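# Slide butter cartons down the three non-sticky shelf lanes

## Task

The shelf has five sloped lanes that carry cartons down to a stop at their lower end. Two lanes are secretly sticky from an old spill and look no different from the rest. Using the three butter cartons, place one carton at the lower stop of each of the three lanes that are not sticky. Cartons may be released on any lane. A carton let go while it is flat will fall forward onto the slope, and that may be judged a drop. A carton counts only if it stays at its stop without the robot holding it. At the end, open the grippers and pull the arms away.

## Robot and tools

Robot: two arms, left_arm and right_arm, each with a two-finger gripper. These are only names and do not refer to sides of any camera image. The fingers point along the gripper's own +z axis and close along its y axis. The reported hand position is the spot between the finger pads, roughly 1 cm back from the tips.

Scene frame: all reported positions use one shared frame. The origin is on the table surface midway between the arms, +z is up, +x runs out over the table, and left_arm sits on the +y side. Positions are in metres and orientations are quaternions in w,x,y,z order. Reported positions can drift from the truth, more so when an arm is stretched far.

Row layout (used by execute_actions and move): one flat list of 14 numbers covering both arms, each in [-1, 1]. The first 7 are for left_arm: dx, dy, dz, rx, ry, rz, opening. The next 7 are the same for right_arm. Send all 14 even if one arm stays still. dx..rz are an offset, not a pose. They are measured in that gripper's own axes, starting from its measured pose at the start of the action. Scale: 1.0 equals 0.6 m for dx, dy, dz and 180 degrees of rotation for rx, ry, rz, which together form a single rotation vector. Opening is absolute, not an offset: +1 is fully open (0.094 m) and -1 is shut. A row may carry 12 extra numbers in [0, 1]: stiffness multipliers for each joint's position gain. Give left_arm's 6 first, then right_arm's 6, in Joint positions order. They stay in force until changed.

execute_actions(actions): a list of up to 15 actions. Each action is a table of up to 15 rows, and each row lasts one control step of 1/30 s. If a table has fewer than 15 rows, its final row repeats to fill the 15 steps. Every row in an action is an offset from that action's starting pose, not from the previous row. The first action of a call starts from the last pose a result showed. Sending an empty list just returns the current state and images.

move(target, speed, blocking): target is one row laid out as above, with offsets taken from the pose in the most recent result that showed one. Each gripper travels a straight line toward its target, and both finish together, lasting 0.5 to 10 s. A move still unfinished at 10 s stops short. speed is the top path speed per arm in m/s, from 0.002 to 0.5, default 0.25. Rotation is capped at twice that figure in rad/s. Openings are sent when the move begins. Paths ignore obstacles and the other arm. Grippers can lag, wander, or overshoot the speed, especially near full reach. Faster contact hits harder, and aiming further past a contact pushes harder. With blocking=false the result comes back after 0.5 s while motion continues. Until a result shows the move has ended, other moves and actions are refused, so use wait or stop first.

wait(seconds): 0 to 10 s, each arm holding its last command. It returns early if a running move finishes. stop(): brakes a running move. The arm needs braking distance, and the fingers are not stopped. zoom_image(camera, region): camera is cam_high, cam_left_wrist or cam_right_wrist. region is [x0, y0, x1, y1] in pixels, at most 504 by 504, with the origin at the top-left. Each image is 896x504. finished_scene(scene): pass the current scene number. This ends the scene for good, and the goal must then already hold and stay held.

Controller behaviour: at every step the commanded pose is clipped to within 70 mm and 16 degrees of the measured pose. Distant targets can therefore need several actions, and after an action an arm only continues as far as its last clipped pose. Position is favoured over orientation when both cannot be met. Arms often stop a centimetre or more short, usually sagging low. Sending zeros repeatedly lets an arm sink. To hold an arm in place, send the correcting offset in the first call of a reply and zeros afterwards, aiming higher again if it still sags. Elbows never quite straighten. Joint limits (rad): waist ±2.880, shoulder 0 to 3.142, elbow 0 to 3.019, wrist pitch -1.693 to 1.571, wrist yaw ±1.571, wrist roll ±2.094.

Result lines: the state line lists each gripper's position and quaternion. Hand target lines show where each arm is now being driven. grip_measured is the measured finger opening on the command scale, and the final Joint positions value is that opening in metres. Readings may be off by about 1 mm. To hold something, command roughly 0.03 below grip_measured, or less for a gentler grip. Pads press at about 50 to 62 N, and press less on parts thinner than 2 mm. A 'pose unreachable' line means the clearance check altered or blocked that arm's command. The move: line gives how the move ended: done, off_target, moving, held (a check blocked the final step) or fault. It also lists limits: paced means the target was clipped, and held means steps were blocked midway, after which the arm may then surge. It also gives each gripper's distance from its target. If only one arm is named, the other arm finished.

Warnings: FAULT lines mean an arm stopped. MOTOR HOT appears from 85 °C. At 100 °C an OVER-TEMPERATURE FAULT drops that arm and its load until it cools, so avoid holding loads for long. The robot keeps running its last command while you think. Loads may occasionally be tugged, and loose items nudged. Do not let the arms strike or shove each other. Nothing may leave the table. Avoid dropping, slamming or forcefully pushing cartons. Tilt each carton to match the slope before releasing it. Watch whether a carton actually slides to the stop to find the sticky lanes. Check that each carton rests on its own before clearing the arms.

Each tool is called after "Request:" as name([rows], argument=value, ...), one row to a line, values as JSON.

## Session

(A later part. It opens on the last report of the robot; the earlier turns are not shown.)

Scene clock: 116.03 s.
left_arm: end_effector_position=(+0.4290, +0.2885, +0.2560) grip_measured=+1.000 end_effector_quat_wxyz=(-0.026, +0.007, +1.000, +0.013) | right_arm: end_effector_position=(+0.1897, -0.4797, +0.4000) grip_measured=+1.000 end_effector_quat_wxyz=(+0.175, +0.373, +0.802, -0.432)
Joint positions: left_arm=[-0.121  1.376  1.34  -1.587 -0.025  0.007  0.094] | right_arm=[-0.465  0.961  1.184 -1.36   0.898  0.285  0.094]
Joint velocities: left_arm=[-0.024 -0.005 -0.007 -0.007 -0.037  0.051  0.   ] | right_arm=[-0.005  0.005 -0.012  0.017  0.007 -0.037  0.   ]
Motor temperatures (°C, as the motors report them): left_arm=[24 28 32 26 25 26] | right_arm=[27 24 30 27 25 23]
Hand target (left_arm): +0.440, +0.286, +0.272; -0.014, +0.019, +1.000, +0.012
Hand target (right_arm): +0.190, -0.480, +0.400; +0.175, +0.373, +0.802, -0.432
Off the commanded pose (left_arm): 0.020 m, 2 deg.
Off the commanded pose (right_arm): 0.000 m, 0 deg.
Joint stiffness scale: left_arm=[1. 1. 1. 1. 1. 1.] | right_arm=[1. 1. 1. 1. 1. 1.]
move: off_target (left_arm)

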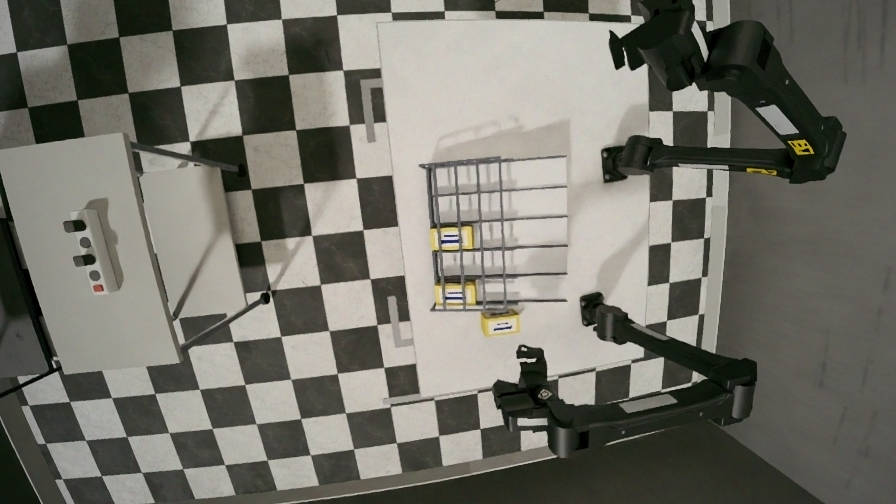

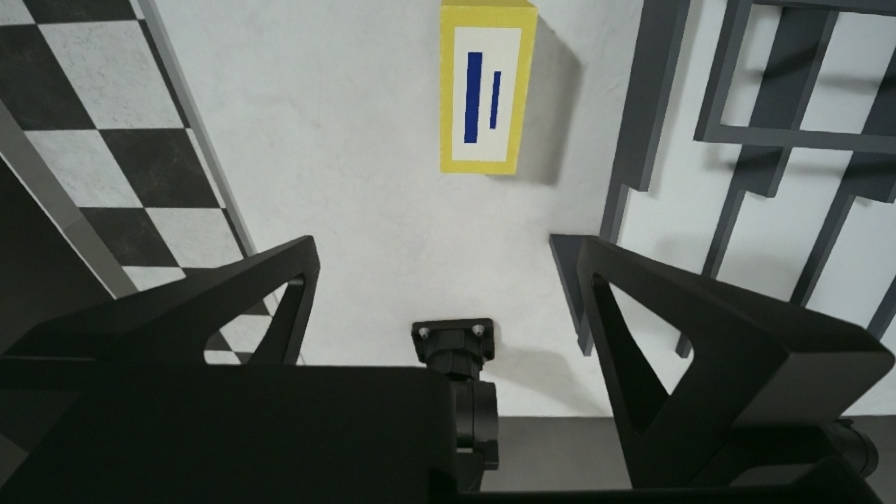

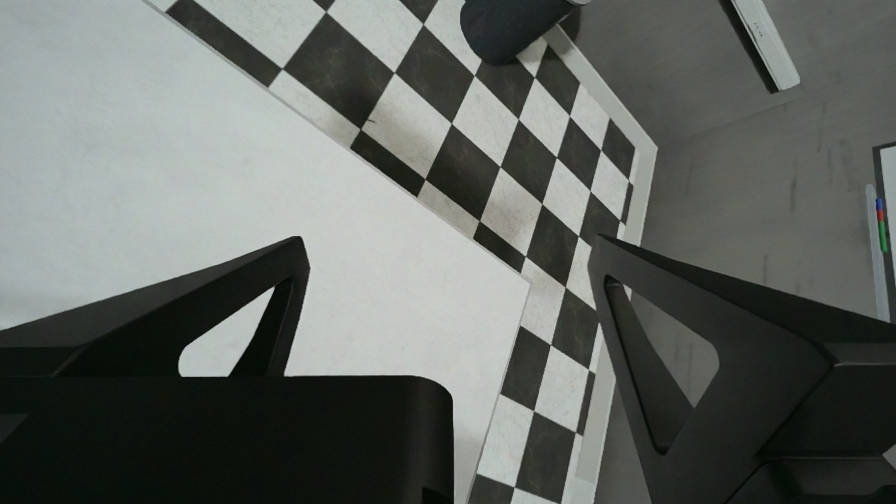

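Request:
move(target=[-0.045,-0.045,0.22,0,-0.016,0,1,0,0,0,0,0,0,1], speed=0.12)

Scene clock: 119.13 s.
left_arm: end_effector_position=(+0.4478, +0.2679, +0.1308) grip_measured=+1.000 end_effector_quat_wxyz=(+0.002, +0.011, +1.000, +0.013) | right_arm: end_effector_position=(+0.1897, -0.4797, +0.4000) grip_measured=+1.000 end_effector_quat_wxyz=(+0.175, +0.373, +0.802, -0.432)
Joint positions: left_arm=[-0.171  1.458  1.089 -1.199 -0.025 -0.036  0.094] | right_arm=[-0.465  0.961  1.184 -1.36   0.898  0.285  0.094]
Joint velocities: left_arm=[ 0.005 -0.015 -0.002 -0.022 -0.007  0.037  0.   ] | right_arm=[ 0.005 -0.015 -0.002 -0.002 -0.037 -0.007  0.   ]
Motor temperatures (°C, as the motors report them): left_arm=[24 28 32 26 25 26] | right_arm=[27 24 30 27 25 23]
Hand target (left_arm): +0.448, +0.264, +0.122; -0.001, +0.007, +1.000, +0.012
Hand target (right_arm): +0.190, -0.480, +0.400; +0.175, +0.373, +0.802, -0.432
Off the commanded pose (left_arm): 0.009 m, 0 deg.
Off the commanded pose (right_arm): 0.000 m, 0 deg.
Joint stiffness scale: left_arm=[1. 1. 1. 1. 1. 1.] | right_arm=[1. 1. 1. 1. 1. 1.]
move: done

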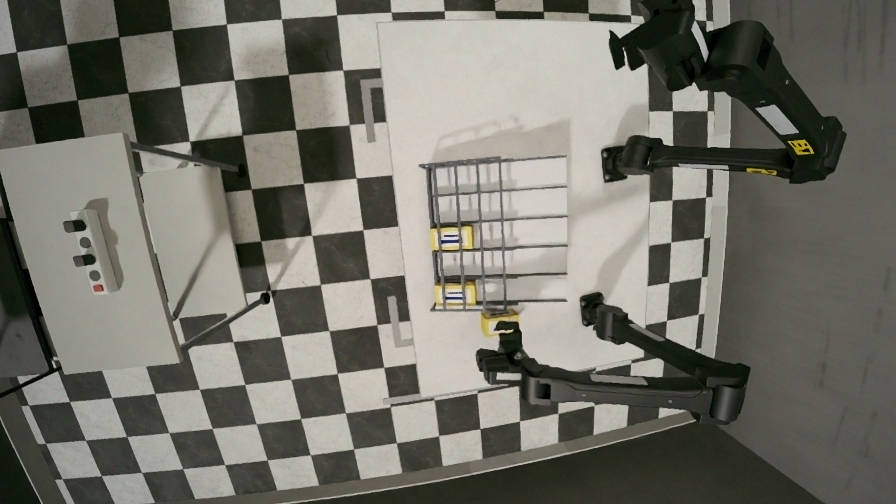

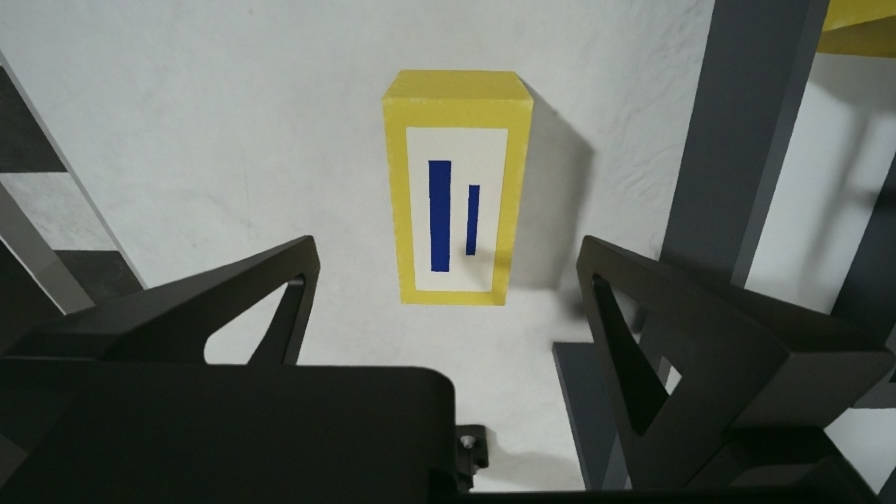

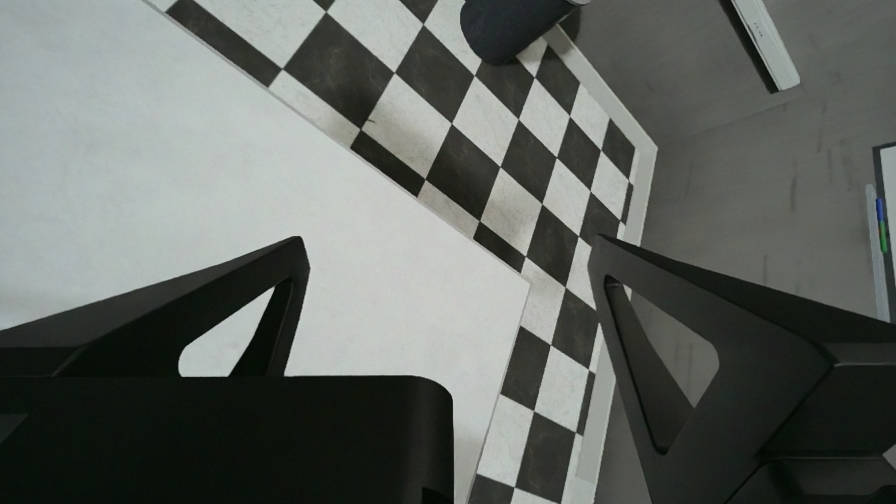

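Request:
move(target=[0,-0.01,0.152,0,0,0,1,0,0,0,0,0,0,1], speed=0.08)

Request:
move(target=[0,0,0,0,0,0,0.29,0,0,0,0,0,0,1])

Request:
move(target=[0,0,-0.42,0,0,0,0.29,0,0,0,0,0,0,1], speed=0.15)

Request:
move(target=[0.16,-0.69,0,0.02,0.05,0,0.29,0,0,0,0,0,0,1], speed=0.2)

Scene clock: 124.63 s.
left_arm: end_effector_position=(+0.4493, +0.2679, +0.0485) grip_measured=+1.000 end_effector_quat_wxyz=(+0.006, +0.010, +1.000, +0.012) | right_arm: end_effector_position=(+0.1897, -0.4797, +0.4000) grip_measured=+1.000 end_effector_quat_wxyz=(+0.175, +0.373, +0.802, -0.432)
Joint positions: left_arm=[-0.171  1.564  0.965 -0.962 -0.025 -0.037  0.094] | right_arm=[-0.465  0.961  1.184 -1.36   0.898  0.285  0.094]
Joint velocities: left_arm=[-0.015 -0.005 -0.002  0.002  0.007 -0.007  0.   ] | right_arm=[-0.015 -0.005 -0.007 -0.007 -0.051  0.037  0.   ]
Motor temperatures (°C, as the motors report them): left_arm=[24 28 32 26 25 26] | right_arm=[27 24 30 27 25 23]
Hand target (left_arm): +0.447, +0.264, +0.039; +0.002, +0.010, +1.000, +0.013
Hand target (right_arm): +0.190, -0.480, +0.400; +0.175, +0.373, +0.802, -0.432
Off the commanded pose (left_arm): 0.010 m, 0 deg.
Off the commanded pose (right_arm): 0.000 m, 0 deg.
Joint stiffness scale: left_arm=[1. 1. 1. 1. 1. 1.] | right_arm=[1. 1. 1. 1. 1. 1.]
move: done

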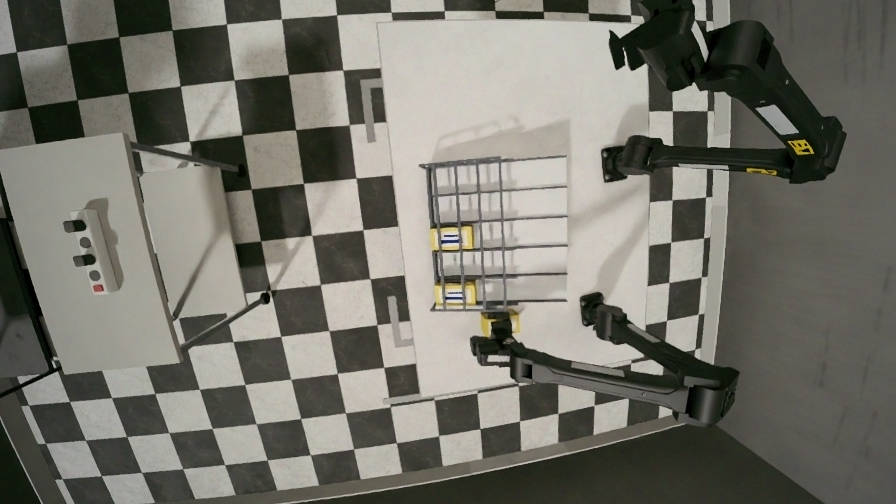

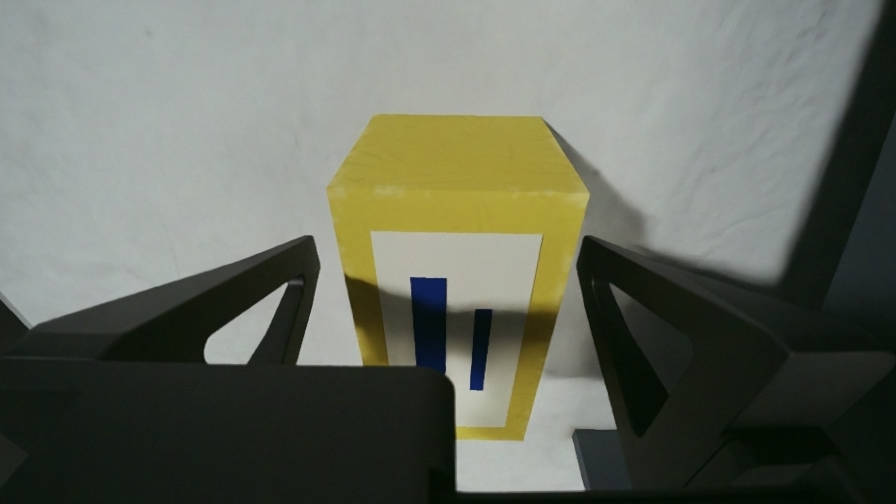

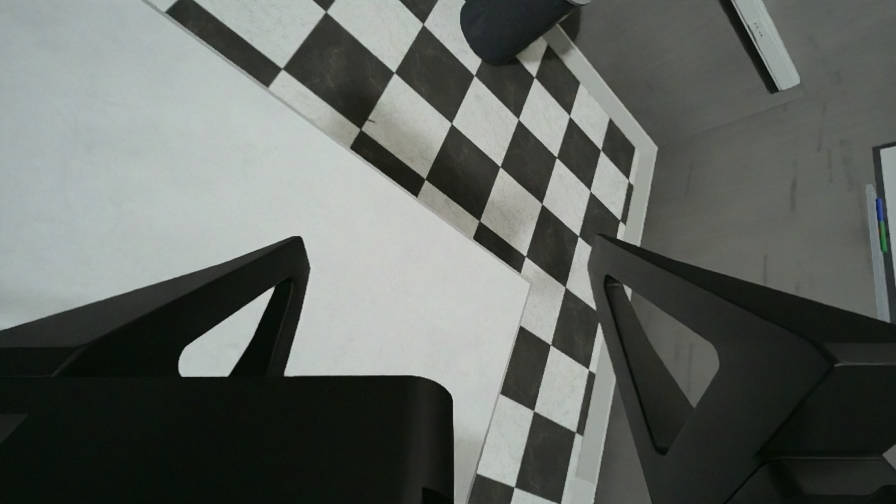

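Scene clock: 125.13 s.
left_arm: end_effector_position=(+0.4493, +0.2675, +0.0485) grip_measured=+0.331 end_effector_quat_wxyz=(+0.006, +0.010, +1.000, +0.011) | right_arm: end_effector_position=(+0.1897, -0.4797, +0.4000) grip_measured=+1.000 end_effector_quat_wxyz=(+0.175, +0.373, +0.802, -0.432)
Joint positions: left_arm=[-0.171  1.564  0.965 -0.962 -0.023 -0.037  0.063] | right_arm=[-0.465  0.961  1.184 -1.36   0.898  0.285  0.094]
Joint velocities: left_arm=[ 0.005 -0.005  0.002  0.007 -0.022  0.037 -0.001] | right_arm=[ 0.005 -0.015 -0.007  0.007  0.022 -0.051  0.   ]
Motor temperatures (°C, as the motors report them): left_arm=[24 28 31 26 25 26] | right_arm=[27 24 31 27 25 23]
Hand target (left_arm): +0.449, +0.268, +0.048; +0.006, +0.010, +1.000, +0.012
Hand target (right_arm): +0.190, -0.480, +0.400; +0.175, +0.373, +0.802, -0.432
Off the commanded pose (left_arm): 0.000 m, 0 deg.
Off the commanded pose (right_arm): 0.000 m, 0 deg.
Joint stiffness scale: left_arm=[1. 1. 1. 1. 1. 1.] | right_arm=[1. 1. 1. 1. 1. 1.]
move: done

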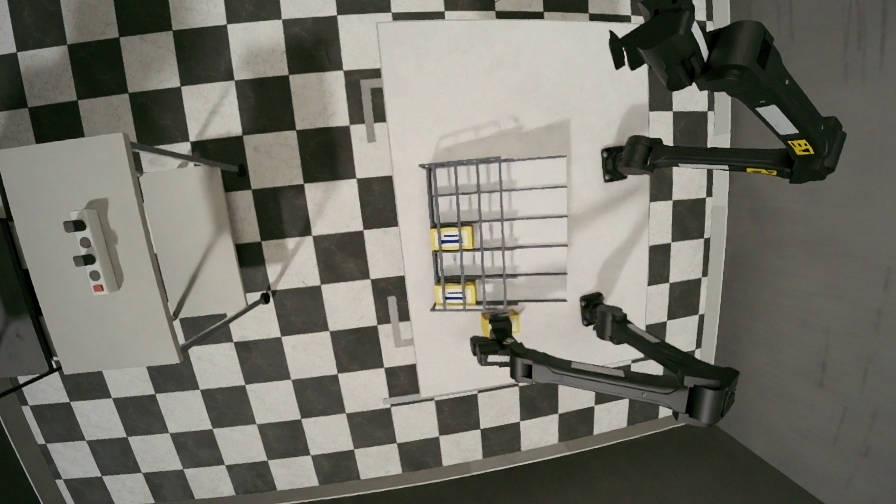

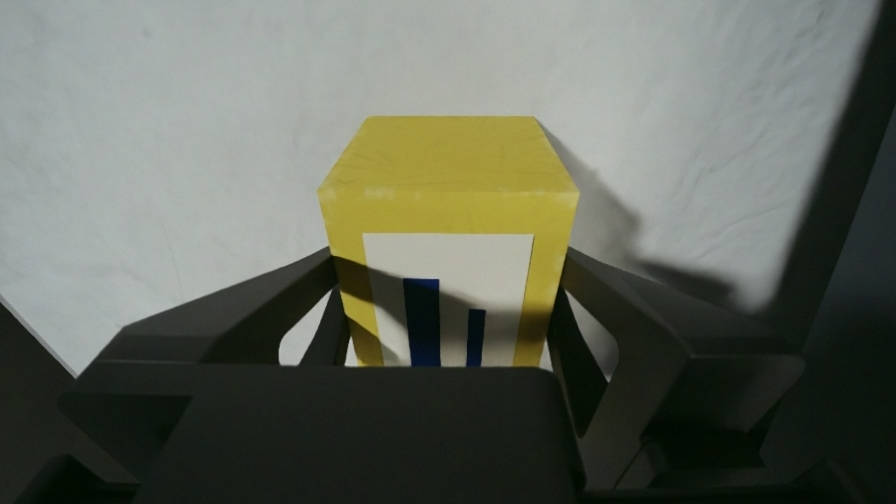

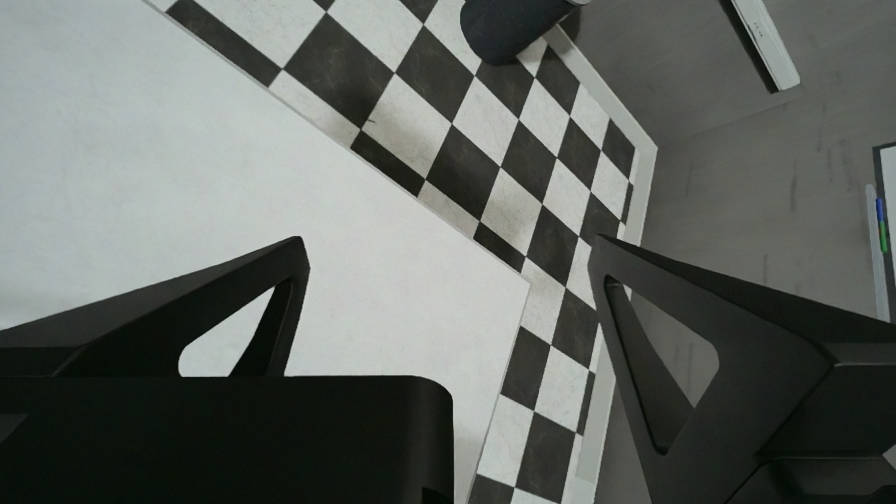

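Scene clock: 127.23 s.
left_arm: end_effector_position=(+0.4392, +0.2680, +0.2694) grip_measured=+0.331 end_effector_quat_wxyz=(-0.024, +0.010, +1.000, +0.013) | right_arm: end_effector_position=(+0.1897, -0.4797, +0.4000) grip_measured=+1.000 end_effector_quat_wxyz=(+0.175, +0.373, +0.802, -0.432)
Joint positions: left_arm=[-0.171  1.402  1.401 -1.62  -0.023 -0.037  0.063] | right_arm=[-0.465  0.961  1.184 -1.36   0.898  0.285  0.094]
Joint velocities: left_arm=[-0.005 -0.015 -0.012  0.002 -0.066  0.007  0.001] | right_arm=[ 0.005 -0.005 -0.002  0.027  0.007 -0.007  0.   ]
Motor temperatures (°C, as the motors report them): left_arm=[24 28 32 26 25 26] | right_arm=[27 24 31 27 25 23]
Hand target (left_arm): +0.447, +0.263, +0.301; +0.006, +0.010, +1.000, +0.011
Hand target (right_arm): +0.190, -0.480, +0.400; +0.175, +0.373, +0.802, -0.432
Off the commanded pose (left_arm): 0.032 m, 3 deg.
Off the commanded pose (right_arm): 0.000 m, 0 deg.
Joint stiffness scale: left_arm=[1. 1. 1. 1. 1. 1.] | right_arm=[1. 1. 1. 1. 1. 1.]
move: off_target (left_arm)

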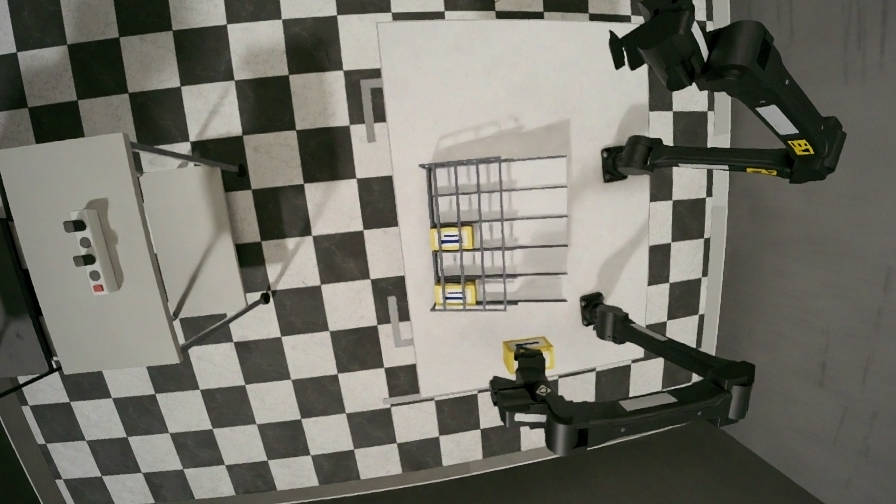

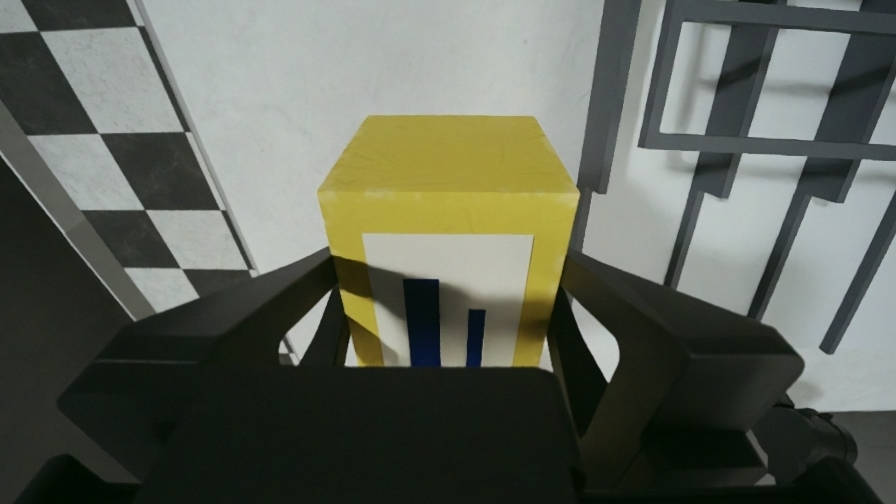

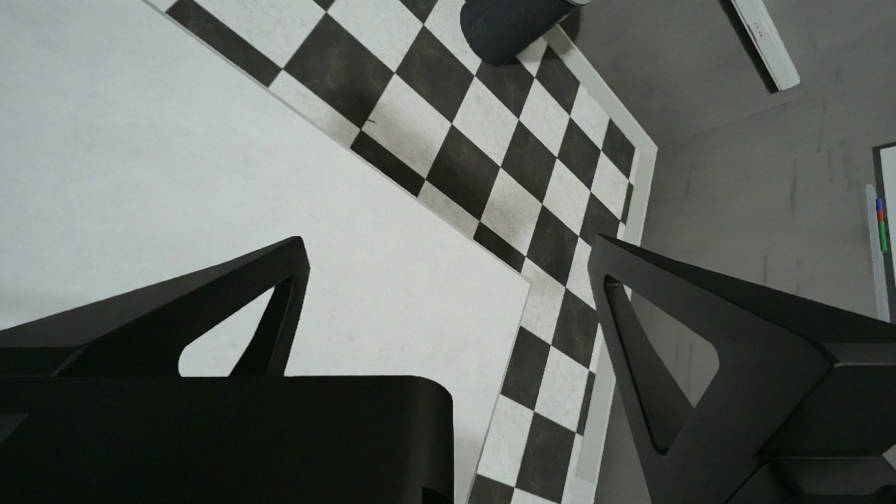

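Scene clock: 129.87 s.
left_arm: end_effector_position=(+0.3244, -0.1387, +0.2338) grip_measured=+0.331 end_effector_quat_wxyz=(-0.112, +0.017, +0.994, -0.006) | right_arm: end_effector_position=(+0.1897, -0.4797, +0.4000) grip_measured=+1.000 end_effector_quat_wxyz=(+0.175, +0.373, +0.802, -0.432)
Joint positions: left_arm=[-1.041  1.756  1.716 -1.661  0.184 -0.881  0.063] | right_arm=[-0.465  0.961  1.184 -1.36   0.898  0.285  0.094]
Joint velocities: left_arm=[-0.005 -0.005 -0.007 -0.002 -0.081 -0.051 -0.   ] | right_arm=[-0.015 -0.015 -0.007 -0.007 -0.051 -0.007  0.   ]
Motor temperatures (°C, as the motors report them): left_arm=[24 29 33 26 25 26] | right_arm=[27 24 31 27 25 23]
Hand target (left_arm): +0.332, -0.147, +0.264; -0.097, +0.008, +0.995, -0.028
Hand target (right_arm): +0.190, -0.480, +0.400; +0.175, +0.373, +0.802, -0.432
Off the commanded pose (left_arm): 0.032 m, 2 deg.
Off the commanded pose (right_arm): 0.000 m, 0 deg.
Joint stiffness scale: left_arm=[1. 1. 1. 1. 1. 1.] | right_arm=[1. 1. 1. 1. 1. 1.]
joint sent to its limit (left arm) — the command would take joint 4 (wrist pitch) past its lower limit, so that joint was sent only as far as its limit.
move: off_target (left_arm)

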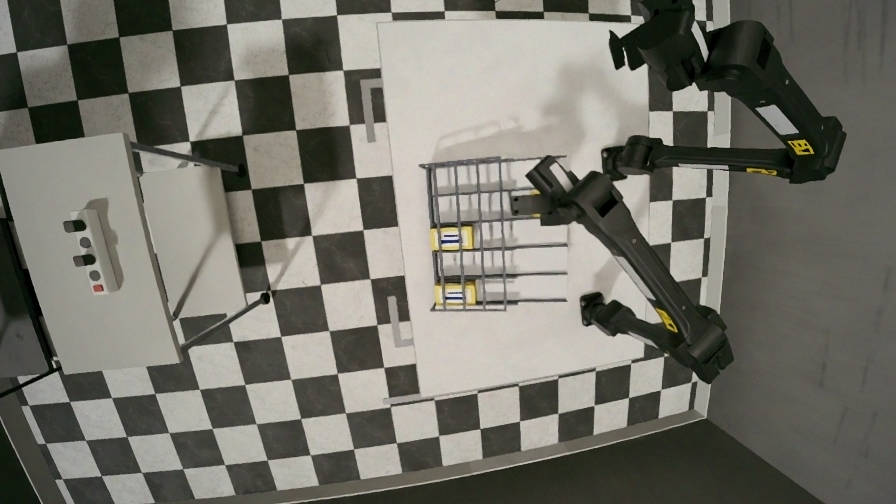

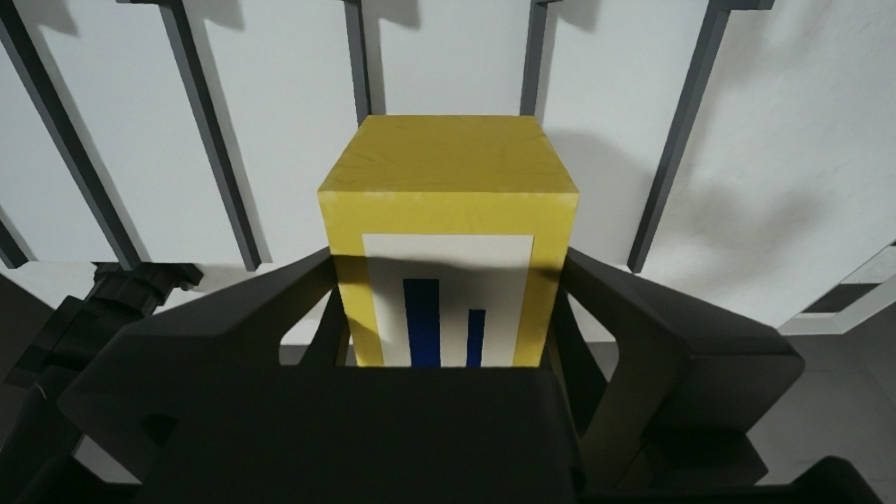

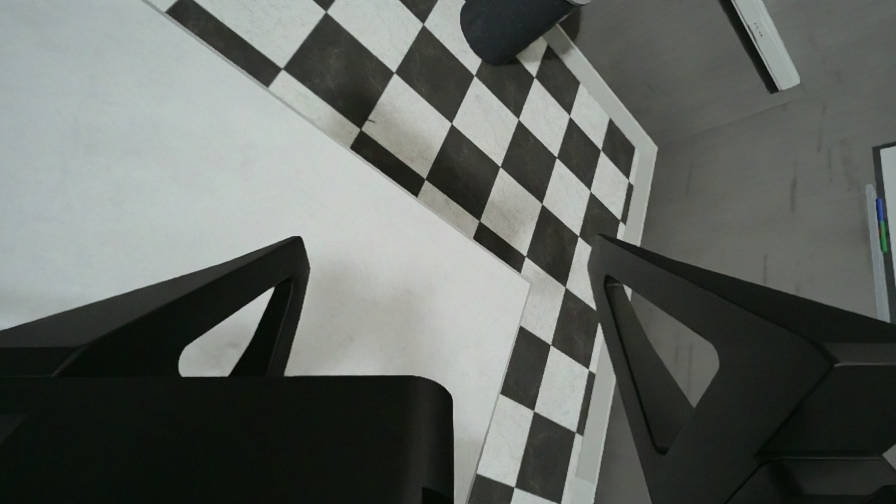

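Request:
move(target=[-0.07,0.003,0.115,0,0.012,0,0.29,0,0,0,0,0,0,1], speed=0.04)

Request:
move(target=[0,0,0,0,0,0,0.7,0,0,0,0,0,0,1])

Request:
wait(seconds=1)

Scene clock: 134.27 s.
left_arm: end_effector_position=(+0.3406, -0.1387, +0.1690) grip_measured=+0.331 end_effector_quat_wxyz=(-0.132, +0.014, +0.991, -0.002) | right_arm: end_effector_position=(+0.1897, -0.4797, +0.4000) grip_measured=+1.000 end_effector_quat_wxyz=(+0.175, +0.373, +0.802, -0.432)
Joint positions: left_arm=[-1.009  1.825  1.634 -1.548  0.206 -0.849  0.063] | right_arm=[-0.465  0.961  1.184 -1.36   0.898  0.285  0.094]
Joint velocities: left_arm=[-0.015  0.005 -0.012  0.007  0.007 -0.095 -0.   ] | right_arm=[-0.015 -0.005 -0.012 -0.012  0.007  0.066  0.   ]
Motor temperatures (°C, as the motors report them): left_arm=[24 29 33 26 25 26] | right_arm=[27 24 31 27 25 23]
Hand target (left_arm): +0.349, -0.138, +0.157; -0.131, +0.017, +0.991, -0.005
Hand target (right_arm): +0.190, -0.480, +0.400; +0.175, +0.373, +0.802, -0.432
Off the commanded pose (left_arm): 0.015 m, 1 deg.
Off the commanded pose (right_arm): 0.000 m, 0 deg.
Joint stiffness scale: left_arm=[1. 1. 1. 1. 1. 1.] | right_arm=[1. 1. 1. 1. 1. 1.]
move: off_target (left_arm)

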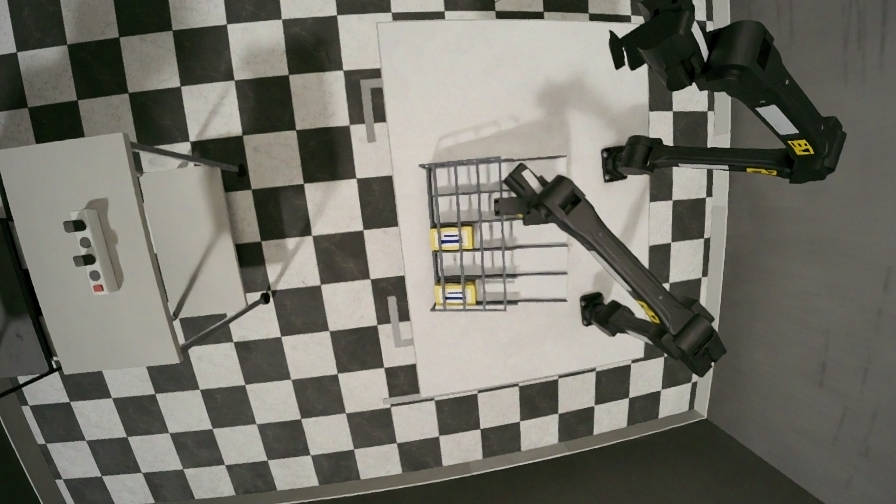

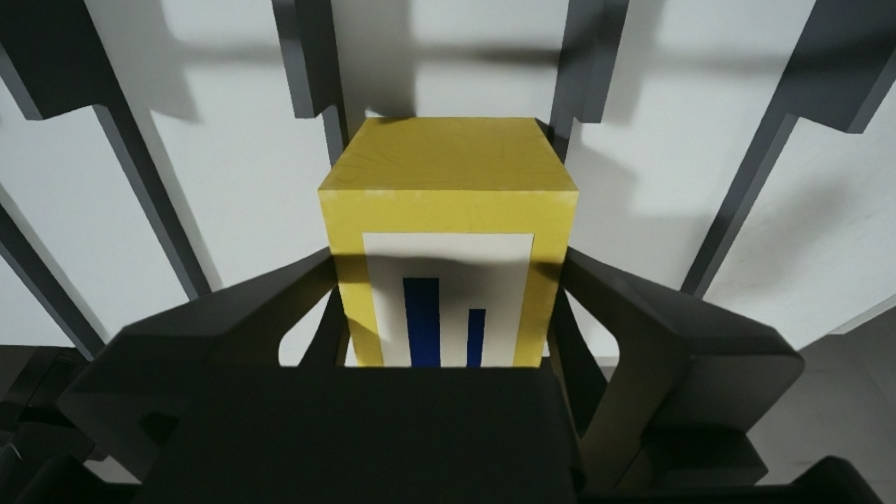

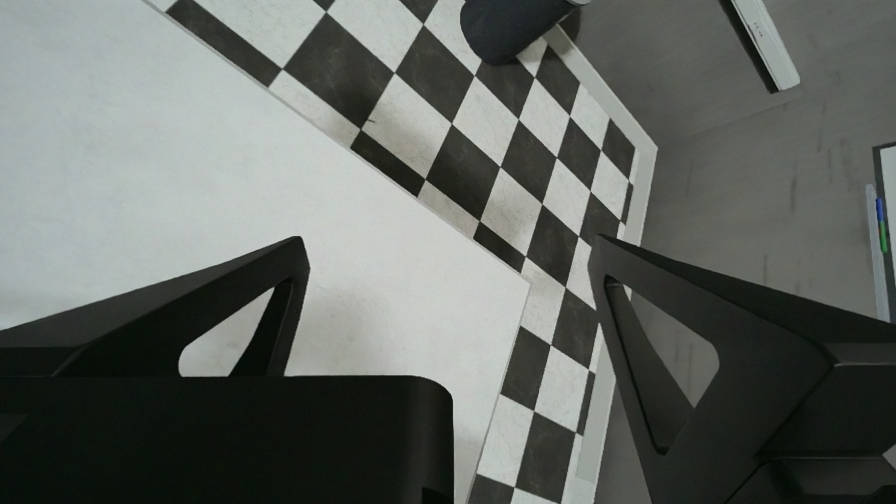

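Scene clock: 134.77 s.
left_arm: end_effector_position=(+0.3406, -0.1387, +0.1690) grip_measured=+0.697 end_effector_quat_wxyz=(-0.132, +0.014, +0.991, -0.002) | right_arm: end_effector_position=(+0.1897, -0.4797, +0.4000) grip_measured=+1.000 end_effector_quat_wxyz=(+0.175, +0.373, +0.802, -0.432)
Joint positions: left_arm=[-1.009  1.825  1.634 -1.548  0.206 -0.849  0.08 ] | right_arm=[-0.465  0.961  1.184 -1.36   0.898  0.285  0.094]
Joint velocities: left_arm=[-0.015 -0.005 -0.002 -0.012 -0.007 -0.007 -0.   ] | right_arm=[ 0.005 -0.005  0.007  0.002  0.022 -0.081  0.   ]
Motor temperatures (°C, as the motors report them): left_arm=[24 29 33 26 25 26] | right_arm=[27 24 31 27 25 23]
Hand target (left_arm): +0.341, -0.139, +0.169; -0.132, +0.014, +0.991, -0.002
Hand target (right_arm): +0.190, -0.480, +0.400; +0.175, +0.373, +0.802, -0.432
Off the commanded pose (left_arm): 0.000 m, 0 deg.
Off the commanded pose (right_arm): 0.000 m, 0 deg.
Joint stiffness scale: left_arm=[1. 1. 1. 1. 1. 1.] | right_arm=[1. 1. 1. 1. 1. 1.]
move: done

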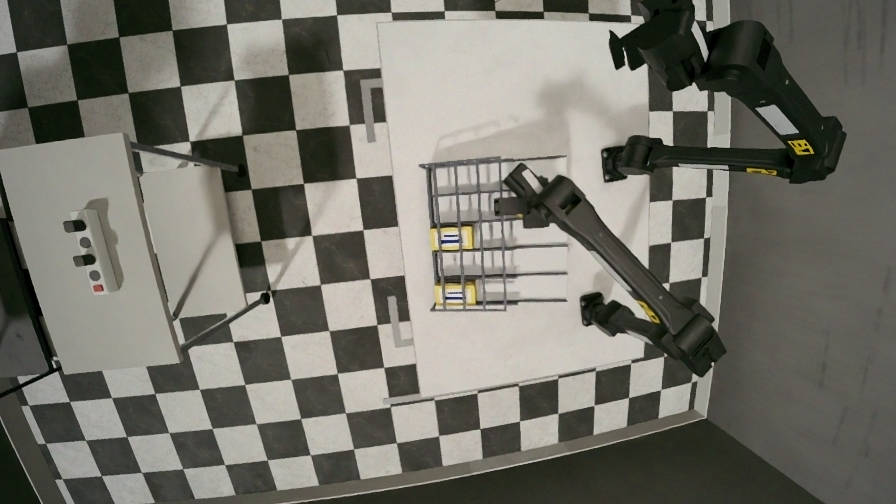

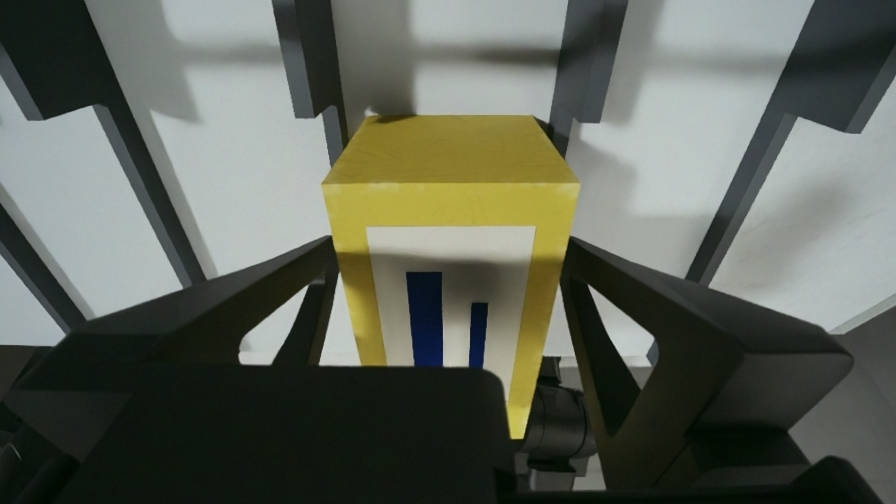

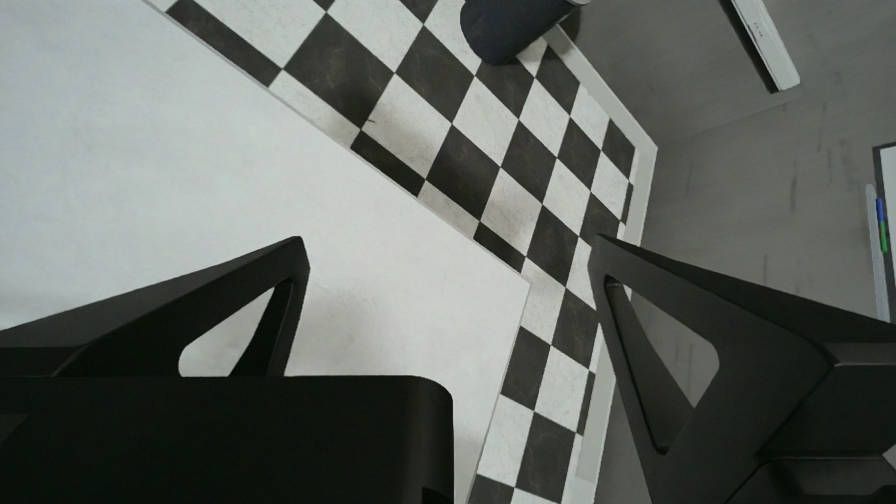

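Scene clock: 135.77 s.
left_arm: end_effector_position=(+0.3406, -0.1387, +0.1690) grip_measured=+0.697 end_effector_quat_wxyz=(-0.132, +0.014, +0.991, -0.002) | right_arm: end_effector_position=(+0.1897, -0.4797, +0.4000) grip_measured=+1.000 end_effector_quat_wxyz=(+0.175, +0.373, +0.802, -0.432)
Joint positions: left_arm=[-1.009  1.825  1.634 -1.548  0.206 -0.849  0.08 ] | right_arm=[-0.465  0.961  1.184 -1.36   0.898  0.285  0.094]
Joint velocities: left_arm=[-0.005 -0.005 -0.017  0.002  0.037 -0.022 -0.001] | right_arm=[-0.005  0.005  0.017 -0.002  0.051  0.007  0.   ]
Motor temperatures (°C, as the motors report them): left_arm=[24 29 33 26 25 26] | right_arm=[27 24 31 27 25 23]
Hand target (left_arm): +0.341, -0.139, +0.169; -0.132, +0.014, +0.991, -0.002
Hand target (right_arm): +0.190, -0.480, +0.400; +0.175, +0.373, +0.802, -0.432
Off the commanded pose (left_arm): 0.000 m, 0 deg.
Off the commanded pose (right_arm): 0.000 m, 0 deg.
Joint stiffness scale: left_arm=[1. 1. 1. 1. 1. 1.] | right_arm=[1. 1. 1. 1. 1. 1.]
wait: 1.00 s; at rest by 0.17 s

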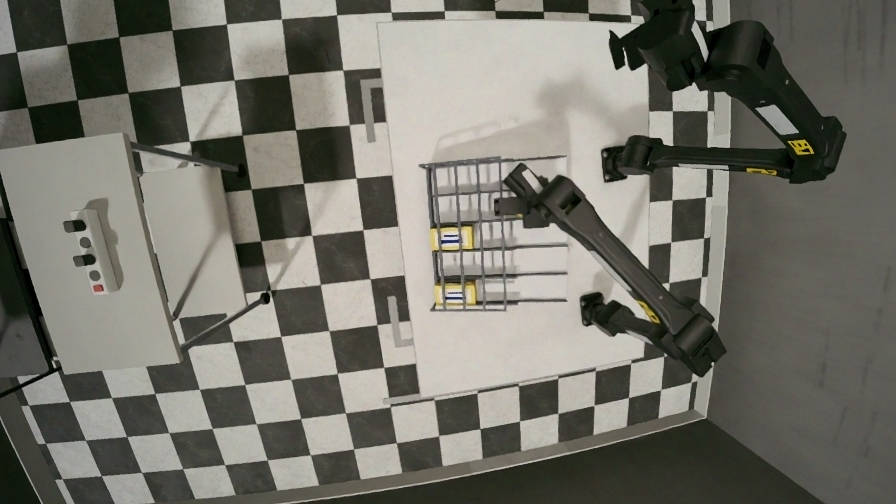

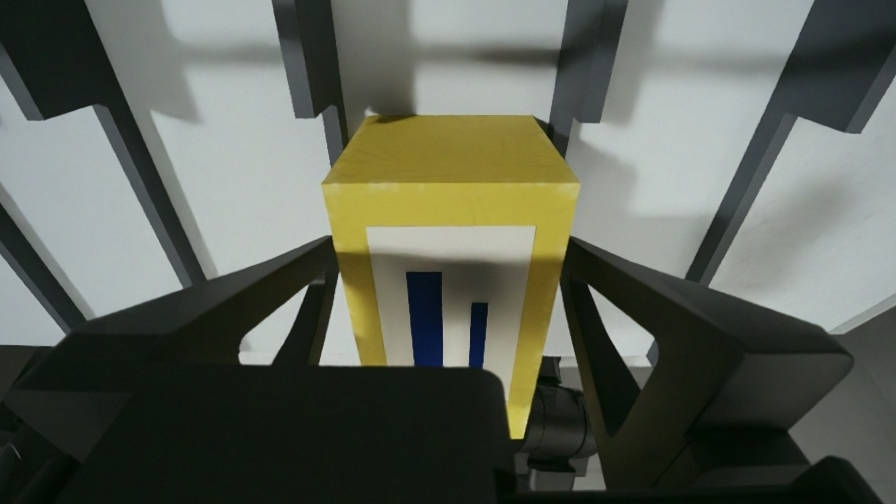

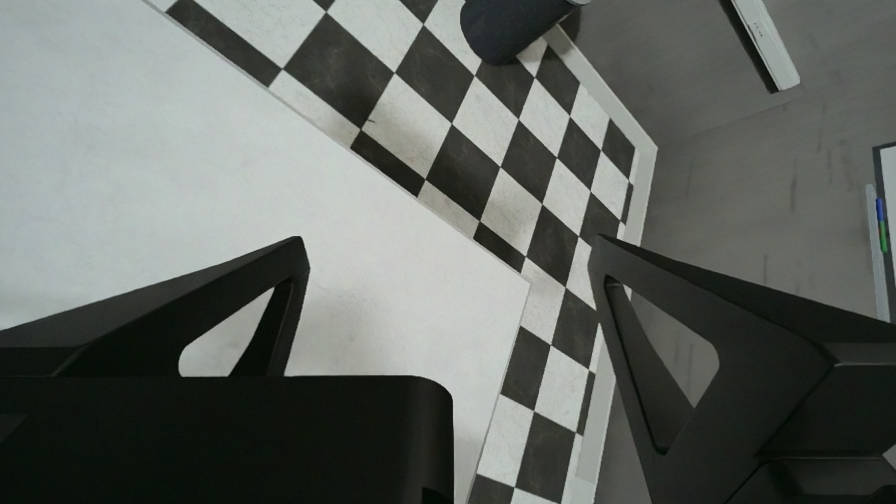

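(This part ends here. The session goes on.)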